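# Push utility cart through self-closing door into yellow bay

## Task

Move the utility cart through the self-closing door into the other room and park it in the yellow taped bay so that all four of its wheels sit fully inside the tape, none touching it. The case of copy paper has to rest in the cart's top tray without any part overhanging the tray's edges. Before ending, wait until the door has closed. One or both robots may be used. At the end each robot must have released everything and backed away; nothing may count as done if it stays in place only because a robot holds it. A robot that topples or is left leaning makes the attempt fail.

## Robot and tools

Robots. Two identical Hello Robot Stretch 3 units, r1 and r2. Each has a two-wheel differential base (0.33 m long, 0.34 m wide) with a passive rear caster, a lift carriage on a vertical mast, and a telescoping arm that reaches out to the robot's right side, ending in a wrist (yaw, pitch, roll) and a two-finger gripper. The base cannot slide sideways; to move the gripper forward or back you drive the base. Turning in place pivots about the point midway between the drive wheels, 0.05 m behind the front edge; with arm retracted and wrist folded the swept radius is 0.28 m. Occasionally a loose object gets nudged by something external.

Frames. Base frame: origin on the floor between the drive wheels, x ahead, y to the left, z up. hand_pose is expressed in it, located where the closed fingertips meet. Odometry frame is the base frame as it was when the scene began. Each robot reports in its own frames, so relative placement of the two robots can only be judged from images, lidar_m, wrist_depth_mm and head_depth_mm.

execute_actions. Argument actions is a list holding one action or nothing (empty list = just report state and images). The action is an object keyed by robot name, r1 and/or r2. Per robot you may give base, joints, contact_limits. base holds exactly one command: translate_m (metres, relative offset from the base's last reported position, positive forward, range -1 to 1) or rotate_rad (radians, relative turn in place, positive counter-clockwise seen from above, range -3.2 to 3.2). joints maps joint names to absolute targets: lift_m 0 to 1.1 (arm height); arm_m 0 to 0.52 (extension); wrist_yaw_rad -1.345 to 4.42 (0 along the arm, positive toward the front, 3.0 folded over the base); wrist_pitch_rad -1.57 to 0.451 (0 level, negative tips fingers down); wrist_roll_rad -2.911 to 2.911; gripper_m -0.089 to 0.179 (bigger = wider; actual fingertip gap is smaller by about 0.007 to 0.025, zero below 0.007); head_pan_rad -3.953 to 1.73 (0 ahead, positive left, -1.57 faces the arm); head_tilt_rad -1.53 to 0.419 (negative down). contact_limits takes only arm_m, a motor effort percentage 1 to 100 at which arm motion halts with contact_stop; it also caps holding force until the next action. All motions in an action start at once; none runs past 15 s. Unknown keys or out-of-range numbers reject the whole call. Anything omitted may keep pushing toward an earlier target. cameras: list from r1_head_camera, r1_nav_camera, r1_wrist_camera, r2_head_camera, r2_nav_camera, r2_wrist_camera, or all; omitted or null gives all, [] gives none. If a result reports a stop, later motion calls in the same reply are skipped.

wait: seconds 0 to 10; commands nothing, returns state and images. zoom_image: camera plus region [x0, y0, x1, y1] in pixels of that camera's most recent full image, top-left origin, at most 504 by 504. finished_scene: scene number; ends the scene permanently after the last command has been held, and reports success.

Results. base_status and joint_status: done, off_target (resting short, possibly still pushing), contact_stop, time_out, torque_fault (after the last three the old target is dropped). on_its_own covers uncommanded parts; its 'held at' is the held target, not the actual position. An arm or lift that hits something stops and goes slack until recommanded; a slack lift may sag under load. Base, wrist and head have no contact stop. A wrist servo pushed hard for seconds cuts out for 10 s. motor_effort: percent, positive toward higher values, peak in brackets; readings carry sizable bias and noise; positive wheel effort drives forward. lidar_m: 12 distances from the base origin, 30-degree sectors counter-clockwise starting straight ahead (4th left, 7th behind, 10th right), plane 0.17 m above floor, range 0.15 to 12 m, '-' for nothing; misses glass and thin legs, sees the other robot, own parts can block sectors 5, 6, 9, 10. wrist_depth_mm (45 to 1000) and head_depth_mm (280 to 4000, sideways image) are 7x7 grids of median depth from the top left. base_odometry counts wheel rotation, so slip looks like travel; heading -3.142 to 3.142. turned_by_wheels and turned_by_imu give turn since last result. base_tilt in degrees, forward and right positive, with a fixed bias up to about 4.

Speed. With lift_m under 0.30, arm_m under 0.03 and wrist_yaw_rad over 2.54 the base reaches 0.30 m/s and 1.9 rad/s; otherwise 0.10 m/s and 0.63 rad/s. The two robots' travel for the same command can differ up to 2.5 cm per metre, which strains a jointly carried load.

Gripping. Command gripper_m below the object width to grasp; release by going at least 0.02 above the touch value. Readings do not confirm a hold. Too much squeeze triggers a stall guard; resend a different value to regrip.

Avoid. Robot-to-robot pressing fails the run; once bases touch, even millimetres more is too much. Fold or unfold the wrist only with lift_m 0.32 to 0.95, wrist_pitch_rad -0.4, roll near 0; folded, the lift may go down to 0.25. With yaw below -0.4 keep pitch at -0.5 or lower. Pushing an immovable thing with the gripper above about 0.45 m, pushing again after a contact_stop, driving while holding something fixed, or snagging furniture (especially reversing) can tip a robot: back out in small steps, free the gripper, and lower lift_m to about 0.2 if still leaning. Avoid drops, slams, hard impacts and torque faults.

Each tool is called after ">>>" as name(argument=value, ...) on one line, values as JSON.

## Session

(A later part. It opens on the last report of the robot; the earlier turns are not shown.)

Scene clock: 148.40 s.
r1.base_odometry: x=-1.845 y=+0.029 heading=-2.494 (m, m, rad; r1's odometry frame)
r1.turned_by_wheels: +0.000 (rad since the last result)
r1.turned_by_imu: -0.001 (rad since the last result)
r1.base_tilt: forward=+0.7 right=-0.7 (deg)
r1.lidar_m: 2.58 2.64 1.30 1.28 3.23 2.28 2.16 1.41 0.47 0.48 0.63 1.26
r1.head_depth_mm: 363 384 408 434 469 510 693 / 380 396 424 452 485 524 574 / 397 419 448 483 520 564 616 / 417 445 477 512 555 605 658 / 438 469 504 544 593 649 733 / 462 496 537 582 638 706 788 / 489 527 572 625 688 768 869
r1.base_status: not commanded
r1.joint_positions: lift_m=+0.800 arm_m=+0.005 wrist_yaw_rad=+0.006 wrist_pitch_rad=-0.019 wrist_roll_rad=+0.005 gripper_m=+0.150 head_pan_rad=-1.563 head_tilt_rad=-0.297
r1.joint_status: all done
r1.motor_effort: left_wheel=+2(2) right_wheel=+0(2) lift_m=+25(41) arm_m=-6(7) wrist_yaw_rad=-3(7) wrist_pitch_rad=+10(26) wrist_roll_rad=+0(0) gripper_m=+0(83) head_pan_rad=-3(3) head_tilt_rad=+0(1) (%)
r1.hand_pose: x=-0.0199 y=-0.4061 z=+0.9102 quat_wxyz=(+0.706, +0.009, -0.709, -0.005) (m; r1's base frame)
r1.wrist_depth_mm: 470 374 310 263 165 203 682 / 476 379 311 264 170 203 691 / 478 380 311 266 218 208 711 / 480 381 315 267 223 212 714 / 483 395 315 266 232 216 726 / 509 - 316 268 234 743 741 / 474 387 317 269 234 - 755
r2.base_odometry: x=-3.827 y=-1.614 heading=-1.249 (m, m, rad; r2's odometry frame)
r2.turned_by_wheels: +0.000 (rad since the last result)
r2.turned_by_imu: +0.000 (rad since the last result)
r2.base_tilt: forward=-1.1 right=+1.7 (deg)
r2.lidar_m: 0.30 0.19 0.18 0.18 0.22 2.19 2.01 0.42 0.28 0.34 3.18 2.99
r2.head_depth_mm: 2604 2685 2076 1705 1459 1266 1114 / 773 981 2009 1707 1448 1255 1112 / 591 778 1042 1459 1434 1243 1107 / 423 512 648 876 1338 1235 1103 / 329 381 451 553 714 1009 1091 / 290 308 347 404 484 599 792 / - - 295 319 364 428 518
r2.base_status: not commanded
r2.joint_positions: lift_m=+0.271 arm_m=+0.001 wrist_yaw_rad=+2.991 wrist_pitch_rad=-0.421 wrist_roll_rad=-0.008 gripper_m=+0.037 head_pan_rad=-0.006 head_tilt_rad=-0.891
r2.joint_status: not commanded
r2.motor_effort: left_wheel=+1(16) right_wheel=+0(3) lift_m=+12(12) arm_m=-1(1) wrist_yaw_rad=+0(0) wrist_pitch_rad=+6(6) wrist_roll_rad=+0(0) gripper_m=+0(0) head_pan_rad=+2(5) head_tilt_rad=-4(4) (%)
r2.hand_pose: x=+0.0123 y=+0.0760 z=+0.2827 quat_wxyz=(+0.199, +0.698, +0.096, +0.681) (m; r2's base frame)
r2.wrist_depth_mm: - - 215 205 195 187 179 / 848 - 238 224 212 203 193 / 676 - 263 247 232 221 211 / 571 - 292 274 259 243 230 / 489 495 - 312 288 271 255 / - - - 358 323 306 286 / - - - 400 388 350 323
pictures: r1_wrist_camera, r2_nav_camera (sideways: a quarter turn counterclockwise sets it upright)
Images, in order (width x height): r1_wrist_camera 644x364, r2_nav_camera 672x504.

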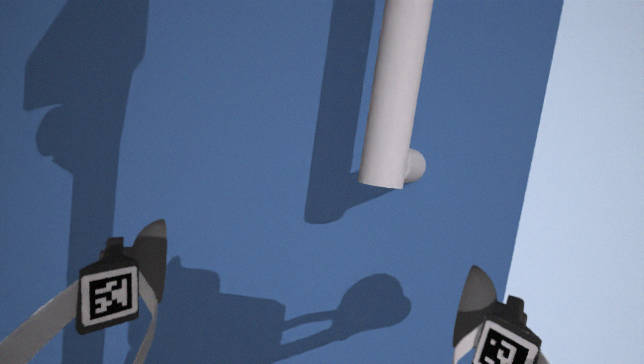

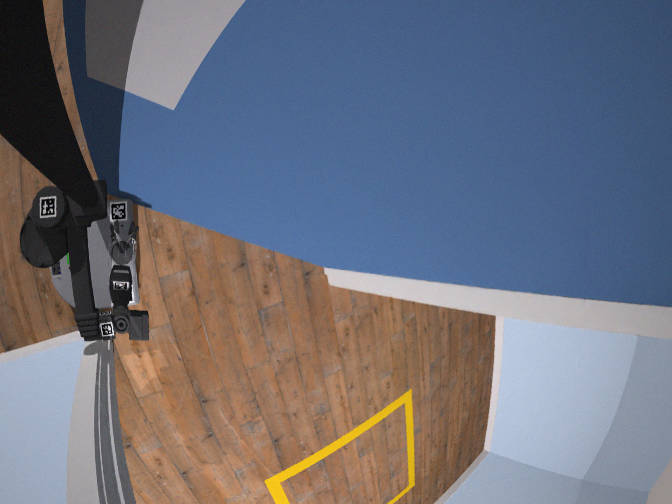

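>>> execute_actions(actions=[{"r1":{"base":{"rotate_rad":1.72},"joints":{"gripper_m":0.04,"lift_m":0.34,"wrist_yaw_rad":3.0,"wrist_pitch_rad":-0.4,"head_pan_rad":-0.5}},"r2":{"joints":{"lift_m":0.33}}}], cameras=[])

>>> execute_actions(actions=[{"r1":{"joints":{"lift_m":0.28}}}], cameras=[])

>>> execute_actions(actions=[{"r1":{"base":{"translate_m":1}},"r2":{"base":{"translate_m":0.2}}}], cameras=[])

>>> execute_actions(actions=[{"r1":{"base":{"translate_m":1}},"r2":{"base":{"rotate_rad":0.85}}}], cameras=[])

>>> execute_actions(actions=[{"r1":{"base":{"translate_m":0.7},"joints":{"head_pan_rad":-2.6,"head_tilt_rad":-0.6}},"r2":{"base":{"translate_m":0.75}}}], cameras=["r1_nav_camera","r2_nav_camera"])

Scene clock: 168.10 s.
r1.base_odometry: x=-1.845 y=+0.029 heading=-0.774 (m, m, rad; r1's odometry frame)
r1.turned_by_wheels: +1.720 (rad since the last result)
r1.turned_by_imu: +1.721 (rad since the last result)
r1.base_tilt: forward=+0.7 right=-0.7 (deg)
r1.lidar_m: 4.82 2.81 2.20 2.16 1.22 0.47 0.50 0.73 1.49 2.58 2.76 1.28
r1.head_depth_mm: 3254 3437 3610 3570 2398 1780 1413 / 3701 - - 3712 2423 1807 1437 / - - - 3058 1723 1681 1446 / - - 1646 1505 1687 1691 1453 / - - - 1520 1618 1669 1462 / - - - 3488 2543 1862 1481 / - - - - 2585 1893 1491
r1.base_status: done
r1.joint_positions: lift_m=+0.340 arm_m=+0.005 wrist_yaw_rad=+2.997 wrist_pitch_rad=-0.416 wrist_roll_rad=+0.005 gripper_m=+0.040 head_pan_rad=-0.507 head_tilt_rad=-0.297
r1.joint_status: all done
r1.motor_effort: left_wheel=+0(2) right_wheel=+3(7) lift_m=+25(26) arm_m=-5(5) wrist_yaw_rad=+3(2) wrist_pitch_rad=+9(10) wrist_roll_rad=-1(0) gripper_m=+0(81) head_pan_rad=+4(36) head_tilt_rad=-1(1) (%)
r1.hand_pose: x=+0.0111 y=+0.0719 z=+0.3535 quat_wxyz=(+0.196, +0.702, +0.095, +0.678) (m; r1's base frame)
r1.wrist_depth_mm: - - - - - - - / - - - - - - - / - - - - - - - / 838 871 960 - - - - / 674 696 773 791 824 880 929 / 553 576 - 624 674 686 732 / 477 505 - 533 557 574 597
r2.base_odometry: x=-3.827 y=-1.614 heading=-1.249 (m, m, rad; r2's odometry frame)
r2.turned_by_wheels: +0.000 (rad since the last result)
r2.turned_by_imu: +0.001 (rad since the last result)
r2.base_tilt: forward=-1.0 right=+1.7 (deg)
r2.lidar_m: 0.30 0.19 0.18 0.18 0.22 2.19 2.01 0.41 0.28 0.34 3.20 2.99
r2.head_depth_mm: 2609 2617 2070 1701 1455 1270 1121 / 772 980 2002 1702 1446 1264 1116 / 591 781 1042 1464 1434 1250 1101 / 422 511 648 880 1335 1242 1098 / 329 381 452 554 713 1011 1090 / 290 307 346 404 482 599 796 / - - 295 319 364 428 518
r2.base_status: not commanded
r2.joint_positions: lift_m=+0.329 arm_m=+0.001 wrist_yaw_rad=+2.991 wrist_pitch_rad=-0.421 wrist_roll_rad=-0.008 gripper_m=+0.037 head_pan_rad=-0.006 head_tilt_rad=-0.891
r2.joint_status: all done
r2.motor_effort: left_wheel=+1(1) right_wheel=+0(1) lift_m=+35(36) arm_m=-1(1) wrist_yaw_rad=+0(1) wrist_pitch_rad=+6(6) wrist_roll_rad=+0(0) gripper_m=+0(0) head_pan_rad=+3(4) head_tilt_rad=-3(4) (%)
r2.hand_pose: x=+0.0123 y=+0.0760 z=+0.3415 quat_wxyz=(+0.199, +0.698, +0.096, +0.681) (m; r2's base frame)
r2.wrist_depth_mm: - - 214 204 196 186 179 / 983 - 237 224 213 203 194 / 793 - 262 246 233 221 210 / 654 - 292 275 257 244 230 / 558 564 - 315 287 271 253 / 489 501 374 355 323 309 285 / - - - 411 387 352 323
pictures: none
No camera images: the call's "cameras" was empty. Leave "cameras" out to get every camera's image.

Scene clock: 169.47 s.
r1.base_odometry: x=-1.845 y=+0.029 heading=-0.774 (m, m, rad; r1's odometry frame)
r1.turned_by_wheels: +0.000 (rad since the last result)
r1.turned_by_imu: +0.000 (rad since the last result)
r1.base_tilt: forward=+0.7 right=-0.7 (deg)
r1.lidar_m: 4.81 2.82 2.20 2.16 1.21 0.47 0.50 0.73 1.48 2.58 2.76 1.28
r1.head_depth_mm: 3255 3418 3559 3485 2393 1790 1421 / 3731 - - 3703 2420 1807 1439 / - - - 3062 1726 1679 1445 / - - 1638 1510 1685 1694 1460 / - - - 1523 1622 1667 1463 / - - - 3468 2533 1874 1481 / - - - - 2600 1893 1495
r1.base_status: not commanded
r1.joint_positions: lift_m=+0.280 arm_m=+0.005 wrist_yaw_rad=+2.997 wrist_pitch_rad=-0.416 wrist_roll_rad=+0.005 gripper_m=+0.040 head_pan_rad=-0.507 head_tilt_rad=-0.297
r1.joint_status: all done
r1.motor_effort: left_wheel=+0(0) right_wheel=+3(3) lift_m=+26(25) arm_m=-5(5) wrist_yaw_rad=+2(3) wrist_pitch_rad=+9(9) wrist_roll_rad=+0(1) gripper_m=+0(0) head_pan_rad=+4(3) head_tilt_rad=-1(1) (%)
r1.hand_pose: x=+0.0111 y=+0.0719 z=+0.2934 quat_wxyz=(+0.196, +0.702, +0.096, +0.678) (m; r1's base frame)
r1.wrist_depth_mm: - - - - - - - / - - - - - - - / 981 - - - - - - / 731 765 843 884 952 - - / 584 604 681 683 719 752 831 / 487 508 - 549 587 604 632 / - - - - 489 501 523
r2.base_odometry: x=-3.827 y=-1.614 heading=-1.249 (m, m, rad; r2's odometry frame)
r2.turned_by_wheels: +0.000 (rad since the last result)
r2.turned_by_imu: +0.000 (rad since the last result)
r2.base_tilt: forward=-1.1 right=+1.7 (deg)
r2.lidar_m: 0.30 0.19 0.18 0.18 0.22 2.20 2.01 0.41 0.28 0.34 3.20 2.99
r2.head_depth_mm: 2580 2620 2074 1715 1457 1270 1119 / 773 979 2024 1697 1441 1249 1112 / 590 778 1047 1466 1436 1254 1105 / 423 513 647 878 1334 1243 1098 / 329 381 453 553 715 1005 1093 / 290 308 347 403 483 603 793 / - - 294 318 365 428 519
r2.base_status: not commanded
r2.joint_positions: lift_m=+0.329 arm_m=+0.001 wrist_yaw_rad=+2.991 wrist_pitch_rad=-0.421 wrist_roll_rad=-0.008 gripper_m=+0.037 head_pan_rad=-0.006 head_tilt_rad=-0.891
r2.joint_status: not commanded
r2.motor_effort: left_wheel=+1(1) right_wheel=+0(0) lift_m=+35(34) arm_m=+0(1) wrist_yaw_rad=+0(0) wrist_pitch_rad=+6(6) wrist_roll_rad=+0(0) gripper_m=+0(0) head_pan_rad=+4(3) head_tilt_rad=-4(3) (%)
r2.hand_pose: x=+0.0123 y=+0.0760 z=+0.3415 quat_wxyz=(+0.199, +0.698, +0.096, +0.681) (m; r2's base frame)
r2.wrist_depth_mm: - - 215 204 195 187 179 / 981 - 237 223 212 203 194 / 770 - 264 246 234 221 211 / 652 - 292 274 258 243 231 / 562 572 - 315 288 270 255 / 487 511 378 358 322 305 285 / - - - 413 391 351 324
pictures: none
No camera images: the call's "cameras" was empty. Leave "cameras" out to get every camera's image.

Scene clock: 174.57 s.
r1.base_odometry: x=-1.129 y=-0.670 heading=-0.774 (m, m, rad; r1's odometry frame)
r1.turned_by_wheels: +0.000 (rad since the last result)
r1.turned_by_imu: +0.002 (rad since the last result)
r1.base_tilt: forward=+0.7 right=-0.7 (deg)
r1.lidar_m: 3.84 2.66 2.09 2.07 2.22 1.96 1.35 1.98 2.72 0.64 0.44 0.62
r1.head_depth_mm: 3439 3569 3772 865 869 682 887 / 3810 - - 3695 969 1079 946 / 3739 - - 3835 1038 1640 1362 / 3551 3755 - 3826 2500 1843 1454 / 3453 3710 3865 - 2536 1853 1472 / 3337 3500 3693 3800 2560 1871 1474 / 3206 3373 3533 3665 2593 1895 1488
r1.base_status: done
r1.joint_positions: lift_m=+0.280 arm_m=+0.005 wrist_yaw_rad=+2.998 wrist_pitch_rad=-0.416 wrist_roll_rad=+0.005 gripper_m=+0.040 head_pan_rad=-0.507 head_tilt_rad=-0.297
r1.joint_status: not commanded
r1.motor_effort: left_wheel=+0(4) right_wheel=+2(11) lift_m=+25(25) arm_m=-5(5) wrist_yaw_rad=+2(3) wrist_pitch_rad=+9(8) wrist_roll_rad=+0(1) gripper_m=-1(0) head_pan_rad=+3(4) head_tilt_rad=-1(1) (%)
r1.hand_pose: x=+0.0110 y=+0.0719 z=+0.2934 quat_wxyz=(+0.196, +0.702, +0.096, +0.678) (m; r1's base frame)
r1.wrist_depth_mm: - - - - - - - / - - - - - - - / 973 - - - - - - / 731 767 837 888 961 - - / 586 603 683 682 717 765 816 / 485 510 - 547 594 606 635 / - - - - 488 500 525
r2.base_odometry: x=-3.763 y=-1.804 heading=-1.249 (m, m, rad; r2's odometry frame)
r2.turned_by_wheels: +0.000 (rad since the last result)
r2.turned_by_imu: +0.001 (rad since the last result)
r2.base_tilt: forward=-1.2 right=+1.7 (deg)
r2.lidar_m: 0.26 0.18 0.17 0.18 0.23 2.41 1.97 0.40 0.42 3.14 3.17 0.74
r2.head_depth_mm: 606 2569 2085 1709 1453 1261 1118 / 552 681 895 1655 1451 1265 1109 / 405 515 700 1002 1379 1257 1109 / 319 383 478 637 955 1229 1101 / - 309 362 446 581 834 1074 / - - 299 344 418 534 739 / - - - 296 327 393 495
r2.base_status: done
r2.joint_positions: lift_m=+0.329 arm_m=+0.001 wrist_yaw_rad=+2.991 wrist_pitch_rad=-0.421 wrist_roll_rad=-0.008 gripper_m=+0.037 head_pan_rad=-0.006 head_tilt_rad=-0.891
r2.joint_status: not commanded
r2.motor_effort: left_wheel=+7(19) right_wheel=+0(2) lift_m=+35(35) arm_m=-1(0) wrist_yaw_rad=+0(0) wrist_pitch_rad=+6(6) wrist_roll_rad=+0(0) gripper_m=+0(1) head_pan_rad=+3(3) head_tilt_rad=-3(3) (%)
r2.hand_pose: x=+0.0123 y=+0.0760 z=+0.3415 quat_wxyz=(+0.199, +0.698, +0.096, +0.681) (m; r2's base frame)
r2.wrist_depth_mm: 272 - 222 206 191 179 169 / 304 - 245 225 208 193 180 / 344 - 272 248 226 209 195 / 607 - 307 273 250 229 211 / 547 428 - 315 275 254 230 / 486 479 385 356 306 281 256 / - - - 402 370 319 284
pictures: none
No camera images: the call's "cameras" was empty. Leave "cameras" out to get every camera's image.

Scene clock: 179.67 s.
r1.base_odometry: x=-0.414 y=-1.369 heading=-0.774 (m, m, rad; r1's odometry frame)
r1.turned_by_wheels: +0.000 (rad since the last result)
r1.turned_by_imu: +0.002 (rad since the last result)
r1.base_tilt: forward=+0.6 right=-0.7 (deg)
r1.lidar_m: 2.87 2.53 1.99 1.96 2.11 2.96 2.43 0.65 0.56 2.77 2.97 2.92
r1.head_depth_mm: 3035 3284 3441 3550 2411 1803 1416 / 2900 3075 3307 3445 2438 1806 1432 / 2798 2925 3115 3296 2455 1824 1447 / 2682 2803 3005 3140 2506 1829 1451 / 2573 2717 2865 3001 2529 1868 1470 / 2436 2598 2735 2897 2535 1855 1476 / 2376 2514 2628 2792 2609 1893 1493
r1.base_status: done
r1.joint_positions: lift_m=+0.280 arm_m=+0.005 wrist_yaw_rad=+2.998 wrist_pitch_rad=-0.416 wrist_roll_rad=+0.005 gripper_m=+0.040 head_pan_rad=-0.507 head_tilt_rad=-0.297
r1.joint_status: not commanded
r1.motor_effort: left_wheel=+0(3) right_wheel=+2(11) lift_m=+25(26) arm_m=-6(5) wrist_yaw_rad=+1(2) wrist_pitch_rad=+9(9) wrist_roll_rad=+0(1) gripper_m=+0(0) head_pan_rad=+4(4) head_tilt_rad=+0(1) (%)
r1.hand_pose: x=+0.0109 y=+0.0719 z=+0.2934 quat_wxyz=(+0.196, +0.702, +0.096, +0.678) (m; r1's base frame)
r1.wrist_depth_mm: - - - - - - - / - - - - - - - / 973 - - - - - - / 738 759 840 902 952 - - / 584 598 686 678 716 774 816 / 483 507 - 548 590 603 639 / - - - - 489 502 518
r2.base_odometry: x=-3.763 y=-1.804 heading=-0.399 (m, m, rad; r2's odometry frame)
r2.turned_by_wheels: +0.850 (rad since the last result)
r2.turned_by_imu: +0.836 (rad since the last result)
r2.base_tilt: forward=-1.1 right=+1.8 (deg)
r2.lidar_m: - - 0.15 0.18 2.22 0.51 0.40 3.15 3.13 3.11 0.26 0.15
r2.head_depth_mm: - - - - - 446 1114 / - - - - - 377 1078 / - - - - - 333 928 / - - - - - - 571 / - - - - - - 433 / - - - - - - 385 / - - - - - - 334
r2.base_status: done
r2.joint_positions: lift_m=+0.329 arm_m=+0.001 wrist_yaw_rad=+2.991 wrist_pitch_rad=-0.421 wrist_roll_rad=-0.008 gripper_m=+0.037 head_pan_rad=-0.006 head_tilt_rad=-0.891
r2.joint_status: not commanded
r2.motor_effort: left_wheel=+0(11) right_wheel=+1(4) lift_m=+35(35) arm_m=-1(1) wrist_yaw_rad=+0(0) wrist_pitch_rad=+6(6) wrist_roll_rad=+0(0) gripper_m=+0(0) head_pan_rad=+3(3) head_tilt_rad=-4(3) (%)
r2.hand_pose: x=+0.0123 y=+0.0760 z=+0.3415 quat_wxyz=(+0.199, +0.698, +0.096, +0.681) (m; r2's base frame)
r2.wrist_depth_mm: - - - 224 158 122 100 / 958 - - 237 165 126 103 / 779 - 851 253 173 131 106 / 652 - 709 279 182 136 109 / 562 556 - 334 185 141 112 / 492 506 523 328 186 147 116 / - - - 315 231 153 120
pictures: none
No camera images: the call's "cameras" was empty. Leave "cameras" out to get every camera's image.

Scene clock: 188.10 s.
r1.base_odometry: x=+0.087 y=-1.858 heading=-0.774 (m, m, rad; r1's odometry frame)
r1.turned_by_wheels: +0.000 (rad since the last result)
r1.turned_by_imu: +0.000 (rad since the last result)
r1.base_tilt: forward=+0.7 right=-0.7 (deg)
r1.lidar_m: 2.18 2.34 1.92 1.89 2.03 3.02 1.51 1.03 2.89 2.85 2.81 2.21
r1.head_depth_mm: 2470 2726 2690 2107 1663 1384 1180 / 3335 2495 1655 1792 1664 1393 1186 / 3506 1288 1603 1550 1600 1404 1195 / 3710 1171 1205 1428 1577 1406 1198 / 3497 1233 1588 1665 1678 1412 1210 / 3167 3375 2725 2212 1735 1434 1206 / 2900 3090 3072 2205 1762 1438 1224
r1.base_status: done
r1.joint_positions: lift_m=+0.280 arm_m=+0.005 wrist_yaw_rad=+2.998 wrist_pitch_rad=-0.416 wrist_roll_rad=+0.005 gripper_m=+0.040 head_pan_rad=-2.593 head_tilt_rad=-0.593
r1.joint_status: all done
r1.motor_effort: left_wheel=+0(3) right_wheel=+2(9) lift_m=+25(26) arm_m=-5(5) wrist_yaw_rad=+2(2) wrist_pitch_rad=+9(9) wrist_roll_rad=-1(0) gripper_m=+0(1) head_pan_rad=-3(35) head_tilt_rad=-3(25) (%)
r1.hand_pose: x=+0.0109 y=+0.0719 z=+0.2934 quat_wxyz=(+0.196, +0.702, +0.096, +0.678) (m; r1's base frame)
r1.wrist_depth_mm: - - - - - - - / - - - - - - - / 978 - - - - - - / 729 753 848 891 962 - - / 581 597 680 680 716 763 823 / 486 508 - 546 584 608 642 / - - - - 489 504 519
r2.base_odometry: x=-3.072 y=-2.096 heading=-0.399 (m, m, rad; r2's odometry frame)
r2.turned_by_wheels: +0.000 (rad since the last result)
r2.turned_by_imu: -0.006 (rad since the last result)
r2.base_tilt: forward=-1.1 right=+1.7 (deg)
r2.lidar_m: 0.23 3.44 1.44 3.39 2.80 1.66 1.15 3.63 0.33 0.21 0.19 0.19
r2.head_depth_mm: - - - - - 304 368 / - - - - 301 364 475 / - - - 300 361 470 669 / - - 300 358 463 657 1044 / - 297 350 456 645 1161 1090 / 298 351 1799 1594 1397 1226 1088 / 2988 2404 1937 1612 1390 1212 1077
r2.base_status: done
r2.joint_positions: lift_m=+0.329 arm_m=+0.001 wrist_yaw_rad=+2.988 wrist_pitch_rad=-0.420 wrist_roll_rad=-0.008 gripper_m=+0.037 head_pan_rad=+0.007 head_tilt_rad=-0.898
r2.joint_status: not commanded
r2.motor_effort: left_wheel=-3(26) right_wheel=+4(21) lift_m=+33(35) arm_m=-1(1) wrist_yaw_rad=+2(12) wrist_pitch_rad=+6(6) wrist_roll_rad=+0(0) gripper_m=+0(3) head_pan_rad=-4(7) head_tilt_rad=-1(4) (%)
r2.hand_pose: x=+0.0131 y=+0.0759 z=+0.3416 quat_wxyz=(+0.200, +0.698, +0.095, +0.681) (m; r2's base frame)
r2.wrist_depth_mm: - - - - - - - / 978 - - - - - - / 778 - 897 972 - - - / 661 - 734 776 816 870 914 / 560 568 - 632 676 714 744 / 486 505 533 543 580 598 622 / - - - 483 490 516 527
pictures: r1_nav_camera (sideways: a quarter turn counterclockwise sets it upright), r2_nav_camera (sideways: a quarter turn counterclockwise sets it upright)
Images, in order (width x height): r1_nav_camera 672x504, r2_nav_camera 672x504.

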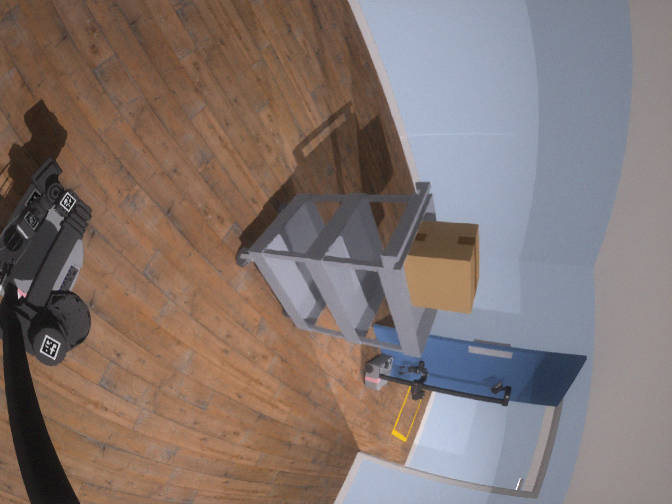

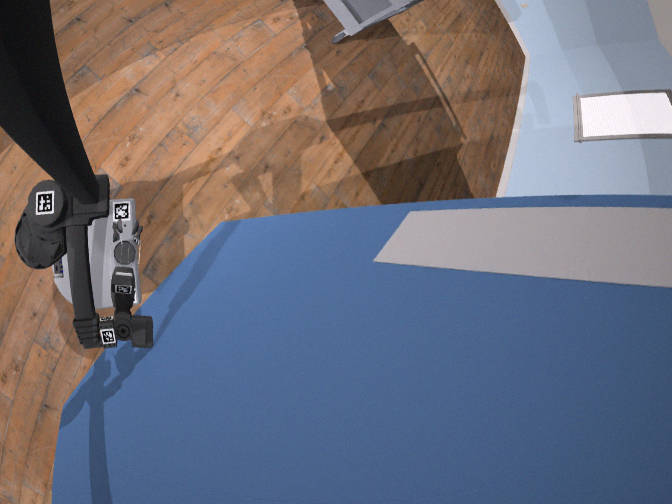

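>>> execute_actions(actions=[{"r1":{"base":{"rotate_rad":-1.7}},"r2":{"base":{"rotate_rad":-0.6}}}], cameras=[])

>>> execute_actions(actions=[{"r1":{"base":{"translate_m":1}},"r2":{"base":{"translate_m":0.35}}}], cameras=[])

>>> execute_actions(actions=[{"r1":{"base":{"rotate_rad":-1.65},"joints":{"lift_m":0.8,"head_pan_rad":0,"head_tilt_rad":-0.8}}}], cameras=[])

>>> execute_actions(actions=[{"r1":{"joints":{"wrist_yaw_rad":1.57,"wrist_pitch_rad":0,"wrist_roll_rad":1.57,"gripper_m":0.12}}}])

Scene clock: 198.00 s.
r1.base_odometry: x=+0.087 y=-1.858 heading=-2.474 (m, m, rad; r1's odometry frame)
r1.turned_by_wheels: -1.700 (rad since the last result)
r1.turned_by_imu: -1.696 (rad since the last result)
r1.base_tilt: forward=+0.7 right=-0.7 (deg)
r1.lidar_m: 2.85 2.95 2.27 2.18 2.25 1.97 1.89 1.95 2.64 3.57 1.03 1.20
r1.head_depth_mm: 1570 1729 1936 2055 1657 1383 1178 / 1662 1831 2040 2100 1671 1385 1182 / 1753 1939 2197 2139 1692 1404 1191 / 1836 2043 2317 2127 1713 1400 1202 / 1947 2171 2492 2166 1731 1418 1204 / 2053 2338 2637 2202 1726 1430 1208 / 2188 2512 2788 2235 1737 1438 1214
r1.base_status: done
r1.joint_positions: lift_m=+0.280 arm_m=+0.005 wrist_yaw_rad=+2.998 wrist_pitch_rad=-0.416 wrist_roll_rad=+0.005 gripper_m=+0.040 head_pan_rad=-2.593 head_tilt_rad=-0.593
r1.joint_status: not commanded
r1.motor_effort: left_wheel=+2(9) right_wheel=-1(8) lift_m=+26(25) arm_m=-6(6) wrist_yaw_rad=+2(2) wrist_pitch_rad=+9(9) wrist_roll_rad=+0(0) gripper_m=+0(0) head_pan_rad=-2(2) head_tilt_rad=-2(3) (%)
r1.hand_pose: x=+0.0109 y=+0.0719 z=+0.2934 quat_wxyz=(+0.196, +0.702, +0.096, +0.678) (m; r1's base frame)
r1.wrist_depth_mm: - - - - - - - / - - - - - - - / 981 - - - - - - / 730 761 851 878 959 - - / 581 600 679 674 718 756 829 / 486 508 - 549 591 614 640 / - - - - 490 506 517
r2.base_odometry: x=-3.072 y=-2.096 heading=-1.000 (m, m, rad; r2's odometry frame)
r2.turned_by_wheels: -0.600 (rad since the last result)
r2.turned_by_imu: -0.598 (rad since the last result)
r2.base_tilt: forward=-1.1 right=+1.8 (deg)
r2.lidar_m: - - 0.15 1.44 3.64 2.82 2.07 1.15 3.67 0.19 0.15 -
r2.head_depth_mm: - - - - - - - / - - - - - - - / - - - - - - - / - - - - - - - / - - - - - - - / - - - - - - - / - - - - - - 492
r2.base_status: done
r2.joint_positions: lift_m=+0.329 arm_m=+0.001 wrist_yaw_rad=+2.995 wrist_pitch_rad=-0.420 wrist_roll_rad=-0.008 gripper_m=+0.037 head_pan_rad=+0.007 head_tilt_rad=-0.898
r2.joint_status: not commanded
r2.motor_effort: left_wheel=+2(15) right_wheel=+4(14) lift_m=+33(33) arm_m=-1(1) wrist_yaw_rad=-2(6) wrist_pitch_rad=+6(6) wrist_roll_rad=+0(0) gripper_m=+0(0) head_pan_rad=-4(5) head_tilt_rad=+0(1) (%)
r2.hand_pose: x=+0.0114 y=+0.0762 z=+0.3417 quat_wxyz=(+0.198, +0.698, +0.098, +0.682) (m; r2's base frame)
r2.wrist_depth_mm: - - - - 180 106 76 / 989 - - - 176 105 75 / 777 - 891 872 172 104 74 / 662 - 754 717 169 102 74 / 559 568 - 605 153 101 73 / 486 499 528 514 139 101 73 / - - - 344 178 100 72
pictures: none
No camera images: the call's "cameras" was empty. Leave "cameras" out to get every camera's image.

Scene clock: 203.10 s.
r1.base_odometry: x=-0.698 y=-2.477 heading=-2.474 (m, m, rad; r1's odometry frame)
r1.turned_by_wheels: +0.000 (rad since the last result)
r1.turned_by_imu: +0.002 (rad since the last result)
r1.base_tilt: forward=+0.7 right=-0.6 (deg)
r1.lidar_m: 1.85 1.91 2.28 2.19 2.27 3.00 2.89 2.97 0.87 0.86 2.66 1.93
r1.head_depth_mm: 2406 2658 2779 2086 1653 1386 1180 / 2515 2817 2842 2129 1675 1384 1182 / 2664 2946 2880 2146 1688 1394 1194 / 2816 3148 2952 2169 1703 1410 1198 / 2962 3318 2957 2175 1722 1425 1205 / 3145 3577 2984 2197 1730 1434 1212 / 3388 3829 3067 2235 1750 1433 1218
r1.base_status: done
r1.joint_positions: lift_m=+0.280 arm_m=+0.005 wrist_yaw_rad=+2.998 wrist_pitch_rad=-0.416 wrist_roll_rad=+0.005 gripper_m=+0.040 head_pan_rad=-2.593 head_tilt_rad=-0.593
r1.joint_status: not commanded
r1.motor_effort: left_wheel=+2(8) right_wheel=-1(4) lift_m=+25(26) arm_m=-5(5) wrist_yaw_rad=+2(2) wrist_pitch_rad=+9(9) wrist_roll_rad=-1(1) gripper_m=+0(0) head_pan_rad=-3(3) head_tilt_rad=-3(2) (%)
r1.hand_pose: x=+0.0109 y=+0.0719 z=+0.2934 quat_wxyz=(+0.196, +0.702, +0.096, +0.678) (m; r1's base frame)
r1.wrist_depth_mm: - - - - - - - / - - - - - - - / 977 - - - - - - / 722 770 848 895 952 - - / 583 601 679 683 717 758 814 / 484 507 - 553 586 601 644 / - - - - 489 498 519
r2.base_odometry: x=-2.883 y=-2.390 heading=-0.999 (m, m, rad; r2's odometry frame)
r2.turned_by_wheels: +0.001 (rad since the last result)
r2.turned_by_imu: -0.324 (rad since the last result)
r2.base_tilt: forward=-1.2 right=+1.7 (deg)
r2.lidar_m: - - 0.15 0.19 1.43 3.37 2.93 1.37 1.28 0.25 0.15 -
r2.head_depth_mm: - - - - - - - / - - - - - - - / - - - - - - - / - - - - - - - / - - - - - - - / - - - - - - - / - - - - - - -
r2.base_status: translate_m off_target (by the wheels' count: +0.3498 of +0.3500)
r2.joint_positions: lift_m=+0.330 arm_m=+0.001 wrist_yaw_rad=+3.000 wrist_pitch_rad=-0.420 wrist_roll_rad=-0.008 gripper_m=+0.037 head_pan_rad=+0.006 head_tilt_rad=-0.906
r2.joint_status: not commanded
r2.on_its_own: left_wheel is at rest, and its effort (+42) is outside its rest range (-18 to +18)
r2.motor_effort: left_wheel=+42(91) right_wheel=+5(34) lift_m=+29(33) arm_m=+0(1) wrist_yaw_rad=-5(18) wrist_pitch_rad=+6(7) wrist_roll_rad=-1(0) gripper_m=+3(3) head_pan_rad=-4(8) head_tilt_rad=+2(2) (%)
r2.hand_pose: x=+0.0104 y=+0.0764 z=+0.3419 quat_wxyz=(+0.196, +0.697, +0.099, +0.682) (m; r2's base frame)
r2.wrist_depth_mm: - - - 271 130 85 64 / 976 - - 275 130 86 64 / 785 - 894 281 131 86 64 / 666 - 740 286 132 86 64 / 560 571 - 434 124 87 65 / 493 506 533 350 120 87 65 / - - - 222 147 88 65
pictures: none
No camera images: the call's "cameras" was empty. Leave "cameras" out to get every camera's image.

Scene clock: 208.67 s.
r1.base_odometry: x=-0.698 y=-2.477 heading=+2.160 (m, m, rad; r1's odometry frame)
r1.turned_by_wheels: -1.650 (rad since the last result)
r1.turned_by_imu: -1.653 (rad since the last result)
r1.base_tilt: forward=+0.6 right=-0.7 (deg)
r1.lidar_m: 0.86 2.91 1.98 1.85 1.89 2.34 2.19 2.22 2.85 2.89 2.93 0.88
r1.head_depth_mm: 3252 1005 1924 1677 1442 1245 1106 / 1279 1011 1256 1318 1411 1257 1114 / 826 875 1277 1440 1424 1264 1113 / 812 879 1294 1448 1432 1270 1121 / 835 924 1260 1606 1471 1272 1124 / 2951 2648 2129 1747 1473 1283 1132 / 3031 2793 2161 1759 1484 1293 1139
r1.base_status: done
r1.joint_positions: lift_m=+0.800 arm_m=+0.005 wrist_yaw_rad=+2.998 wrist_pitch_rad=-0.417 wrist_roll_rad=+0.005 gripper_m=+0.040 head_pan_rad=-0.007 head_tilt_rad=-0.790
r1.joint_status: all done
r1.motor_effort: left_wheel=+2(8) right_wheel=-1(8) lift_m=+45(48) arm_m=-6(6) wrist_yaw_rad=+2(1) wrist_pitch_rad=+9(9) wrist_roll_rad=+0(0) gripper_m=+0(0) head_pan_rad=+3(37) head_tilt_rad=-5(21) (%)
r1.hand_pose: x=+0.0109 y=+0.0719 z=+0.8126 quat_wxyz=(+0.196, +0.702, +0.096, +0.678) (m; r1's base frame)
r1.wrist_depth_mm: - - - - - - - / - - - - - - - / - - - - - - - / - - - - - - - / - - - - - - - / - - - - - - - / 941 977 988 - - - -
r2.base_odometry: x=-2.883 y=-2.390 heading=-0.999 (m, m, rad; r2's odometry frame)
r2.turned_by_wheels: +0.000 (rad since the last result)
r2.turned_by_imu: +0.001 (rad since the last result)
r2.base_tilt: forward=-1.2 right=+1.7 (deg)
r2.lidar_m: - - 0.15 0.19 1.43 3.36 2.93 1.38 1.28 0.25 0.15 -
r2.head_depth_mm: - - - - - - - / - - - - - - - / - - - - - - - / - - - - - - - / - - - - - - - / - - - - - - - / - - - - - - -
r2.base_status: not commanded
r2.joint_positions: lift_m=+0.330 arm_m=+0.001 wrist_yaw_rad=+3.000 wrist_pitch_rad=-0.420 wrist_roll_rad=-0.008 gripper_m=+0.037 head_pan_rad=+0.006 head_tilt_rad=-0.906
r2.joint_status: not commanded
r2.on_its_own: left_wheel is at rest, and its effort (+42) is outside its rest range (-18 to +18)
r2.motor_effort: left_wheel=+42(42) right_wheel=+5(6) lift_m=+28(29) arm_m=+1(0) wrist_yaw_rad=-5(5) wrist_pitch_rad=+6(6) wrist_roll_rad=+0(0) gripper_m=+3(3) head_pan_rad=-2(3) head_tilt_rad=+2(3) (%)
r2.hand_pose: x=+0.0104 y=+0.0764 z=+0.3419 quat_wxyz=(+0.196, +0.697, +0.099, +0.682) (m; r2's base frame)
r2.wrist_depth_mm: - - - 270 130 85 64 / 961 - - 276 130 86 64 / 786 - 920 282 132 86 64 / 652 - 747 285 132 86 64 / 559 567 - 435 124 87 64 / 490 508 535 352 121 87 65 / - - - 224 147 88 65
pictures: none
No camera images: the call's "cameras" was empty. Leave "cameras" out to get every camera's image.

Scene clock: 210.40 s.
r1.base_odometry: x=-0.698 y=-2.477 heading=+2.160 (m, m, rad; r1's odometry frame)
r1.turned_by_wheels: +0.000 (rad since the last result)
r1.turned_by_imu: +0.000 (rad since the last result)
r1.base_tilt: forward=+0.7 right=-0.7 (deg)
r1.lidar_m: 0.86 2.91 1.97 1.85 1.89 2.35 2.19 2.24 2.85 2.89 2.93 0.88
r1.head_depth_mm: 3228 1005 1933 1687 1434 1236 1108 / 1277 1012 1254 1312 1412 1256 1109 / 821 872 1284 1439 1413 1262 1116 / 815 879 1297 1451 1433 1270 1118 / 833 919 1265 1604 1468 1279 1122 / 2968 2658 2111 1745 1475 1279 1130 / 3042 2755 2159 1759 1491 1291 1136
r1.base_status: not commanded
r1.joint_positions: lift_m=+0.800 arm_m=+0.005 wrist_yaw_rad=+1.573 wrist_pitch_rad=-0.025 wrist_roll_rad=+1.569 gripper_m=+0.120 head_pan_rad=-0.007 head_tilt_rad=-0.790
r1.joint_status: all done
r1.motor_effort: left_wheel=+2(2) right_wheel=-2(2) lift_m=+45(45) arm_m=-6(6) wrist_yaw_rad=-3(2) wrist_pitch_rad=+13(13) wrist_roll_rad=+1(2) gripper_m=+0(83) head_pan_rad=+4(3) head_tilt_rad=-5(4) (%)
r1.hand_pose: x=+0.2342 y=-0.1497 z=+0.9077 quat_wxyz=(+0.010, +0.708, -0.706, -0.008) (m; r1's base frame)
r1.wrist_depth_mm: - - - - - - - / - - - - - - - / - - - - - - - / - - - 898 - 938 896 / - - - 902 - - 887 / - - - - - - 887 / - - - - - - 900
r2.base_odometry: x=-2.883 y=-2.390 heading=-0.999 (m, m, rad; r2's odometry frame)
r2.turned_by_wheels: +0.000 (rad since the last result)
r2.turned_by_imu: +0.000 (rad since the last result)
r2.base_tilt: forward=-1.2 right=+1.8 (deg)
r2.lidar_m: - - 0.15 0.19 1.42 3.35 2.93 1.37 1.28 0.25 0.15 -
r2.head_depth_mm: - - - - - - - / - - - - - - - / - - - - - - - / - - - - - - - / - - - - - - - / - - - - - - - / - - - - - - -
r2.base_status: not commanded
r2.joint_positions: lift_m=+0.330 arm_m=+0.001 wrist_yaw_rad=+3.000 wrist_pitch_rad=-0.420 wrist_roll_rad=-0.008 gripper_m=+0.037 head_pan_rad=+0.006 head_tilt_rad=-0.906
r2.joint_status: not commanded
r2.on_its_own: left_wheel is at rest, and its effort (+42) is outside its rest range (-18 to +18)
r2.motor_effort: left_wheel=+42(42) right_wheel=+6(6) lift_m=+28(29) arm_m=+0(0) wrist_yaw_rad=-5(5) wrist_pitch_rad=+6(6) wrist_roll_rad=-1(0) gripper_m=+3(3) head_pan_rad=-3(3) head_tilt_rad=+2(2) (%)
r2.hand_pose: x=+0.0104 y=+0.0764 z=+0.3419 quat_wxyz=(+0.196, +0.697, +0.099, +0.682) (m; r2's base frame)
r2.wrist_depth_mm: - - - 270 130 85 64 / 995 - - 276 130 85 64 / 777 - 889 281 131 86 64 / 663 - 742 287 132 86 64 / 557 568 - 434 124 87 65 / 490 511 539 352 121 87 65 / - - - 223 147 88 65
pictures: r1_head_camera (sideways: a quarter turn clockwise sets it upright), r1_nav_camera (sideways: a quarter turn counterclockwise sets it upright), r1_wrist_camera, r2_head_camera (sideways: a quarter turn clockwise sets it upright), r2_nav_camera (sideways: a quarter turn counterclockwise sets it upright), r2_wrist_camera
Images, in order (width x height): r1_head_camera 896x504, r1_nav_camera 672x504, r1_wrist_camera 644x364, r2_head_camera 896x504, r2_nav_camera 672x504, r2_wrist_camera 644x364.

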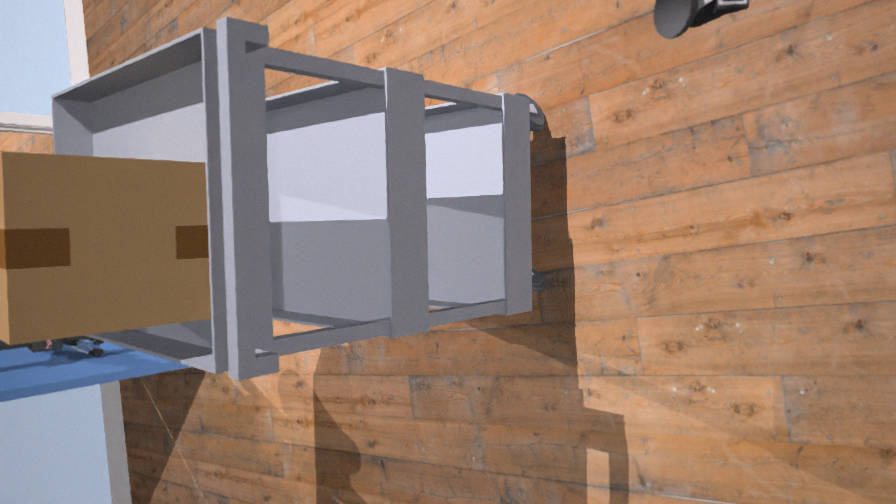

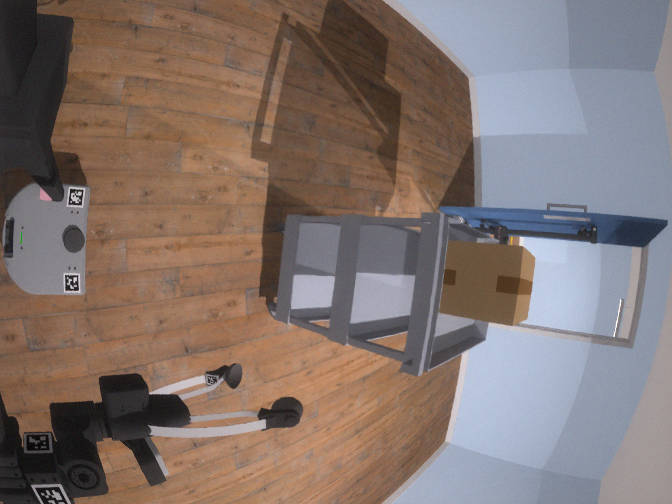

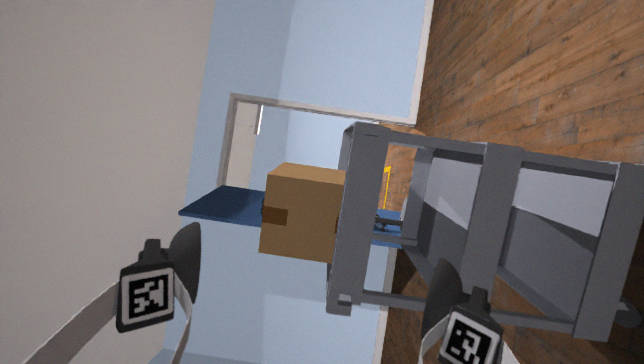

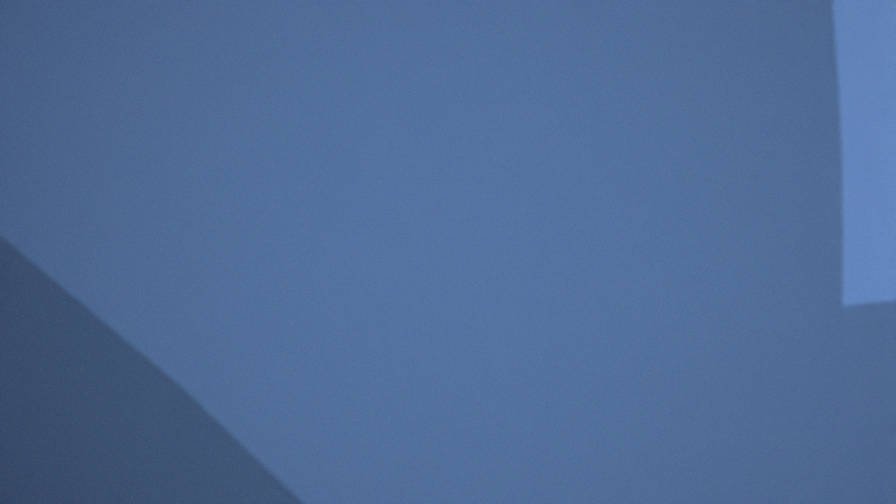

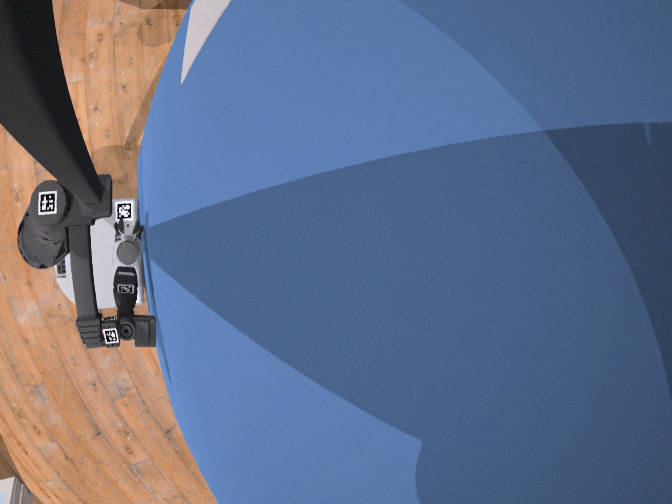

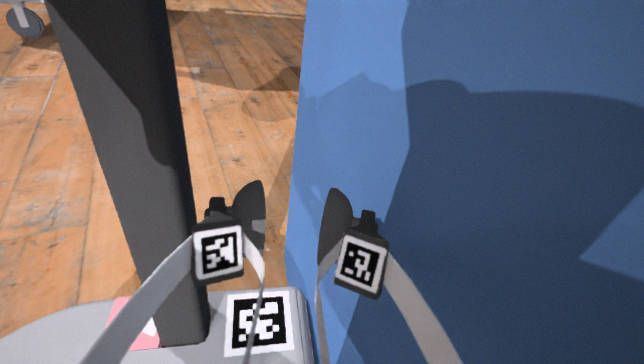

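>>> execute_actions(actions=[{"r1":{"base":{"translate_m":0.4},"joints":{"lift_m":0.75}},"r2":{"base":{"translate_m":-0.01},"joints":{"head_pan_rad":-3.6,"head_tilt_rad":-0.7}}}], cameras=["r1_wrist_camera","r1_head_camera"])

Scene clock: 219.60 s.
r1.base_odometry: x=-0.921 y=-2.145 heading=+2.160 (m, m, rad; r1's odometry frame)
r1.turned_by_wheels: +0.000 (rad since the last result)
r1.turned_by_imu: -0.001 (rad since the last result)
r1.base_tilt: forward=+0.7 right=-0.7 (deg)
r1.lidar_m: 0.46 0.48 2.01 1.89 1.92 2.47 2.59 2.63 3.04 2.85 2.91 0.47
r1.head_depth_mm: 2909 962 784 598 892 1181 1098 / 687 520 661 600 918 1179 1112 / 617 522 616 602 920 1181 1115 / 629 525 619 603 925 1194 1123 / 640 530 638 604 912 1231 1123 / 2190 2511 2070 607 1443 1286 1133 / 2719 2757 2150 1767 1496 1292 1131
r1.base_status: done
r1.joint_positions: lift_m=+0.750 arm_m=+0.005 wrist_yaw_rad=+1.573 wrist_pitch_rad=-0.023 wrist_roll_rad=+1.569 gripper_m=+0.120 head_pan_rad=-0.007 head_tilt_rad=-0.790
r1.joint_status: all done
r1.motor_effort: left_wheel=+2(6) right_wheel=-2(3) lift_m=+26(42) arm_m=-6(6) wrist_yaw_rad=-3(2) wrist_pitch_rad=+13(14) wrist_roll_rad=+0(0) gripper_m=+0(1) head_pan_rad=+3(3) head_tilt_rad=-4(4) (%)
r1.hand_pose: x=+0.2342 y=-0.1497 z=+0.8587 quat_wxyz=(+0.009, +0.708, -0.706, -0.008) (m; r1's base frame)
r1.wrist_depth_mm: - - - - - - - / - - - - - - - / - - - - 367 588 366 / - - 539 481 977 690 463 / - - 496 384 - 666 378 / - - 507 394 - 638 386 / - - - 403 - 552 394
r2.base_odometry: x=-2.889 y=-2.382 heading=-0.999 (m, m, rad; r2's odometry frame)
r2.turned_by_wheels: +0.000 (rad since the last result)
r2.turned_by_imu: -0.097 (rad since the last result)
r2.base_tilt: forward=-1.0 right=+1.7 (deg)
r2.lidar_m: - - 0.15 0.19 1.55 3.54 2.92 1.68 1.26 0.66 0.15 -
r2.head_depth_mm: - - 2877 1942 1687 - - / - - 2774 2082 1638 1374 - / 3996 - 2734 2052 1648 1365 1160 / 3591 3912 2718 2029 1622 1352 1184 / 3297 3596 2679 2013 1604 1331 1176 / 2958 3252 2641 1976 1594 1336 1145 / 2764 3067 2607 1976 1589 1319 1132
r2.base_status: done
r2.joint_positions: lift_m=+0.330 arm_m=+0.001 wrist_yaw_rad=+2.994 wrist_pitch_rad=-0.420 wrist_roll_rad=-0.008 gripper_m=+0.037 head_pan_rad=-3.593 head_tilt_rad=-0.701
r2.joint_status: all done
r2.motor_effort: left_wheel=+5(36) right_wheel=+0(5) lift_m=+28(28) arm_m=+0(0) wrist_yaw_rad=-2(6) wrist_pitch_rad=+6(6) wrist_roll_rad=+0(0) gripper_m=+0(3) head_pan_rad=-4(100) head_tilt_rad=+1(32) (%)
r2.hand_pose: x=+0.0118 y=+0.0762 z=+0.3419 quat_wxyz=(+0.198, +0.698, +0.097, +0.682) (m; r2's base frame)
r2.wrist_depth_mm: - - - 241 140 99 77 / 972 - - 251 144 101 78 / 765 - 888 261 147 103 79 / 660 - 746 277 151 104 80 / 558 569 - 336 147 106 81 / 484 505 530 340 142 108 82 / - - - 277 178 111 84
pictures: r1_head_camera (sideways: a quarter turn clockwise sets it upright), r1_wrist_camera
Images, in order (width x height): r1_head_camera 896x504, r1_wrist_camera 644x364.

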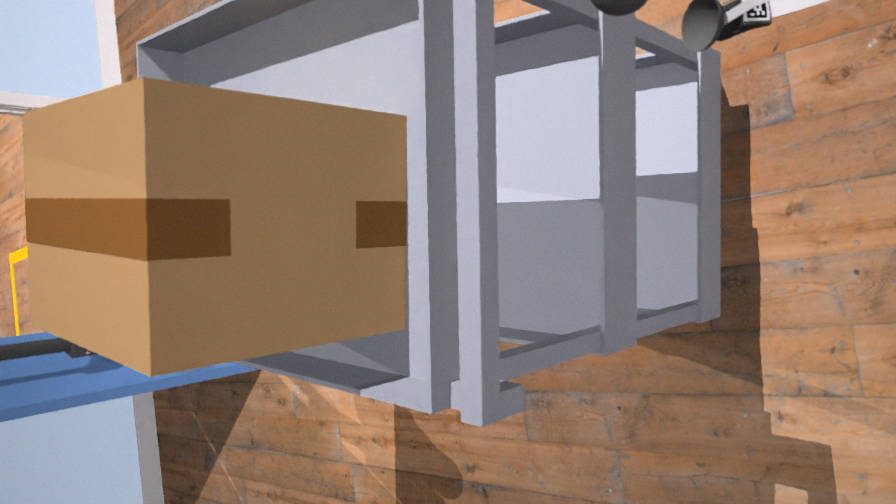

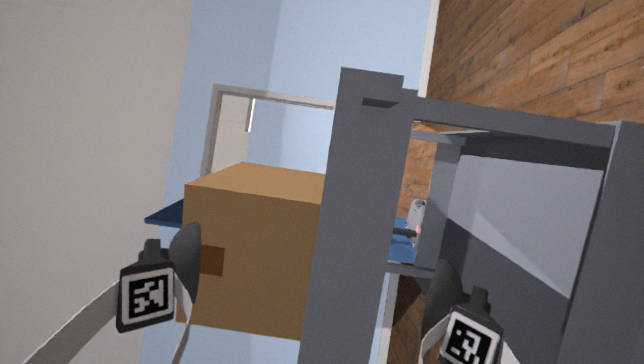

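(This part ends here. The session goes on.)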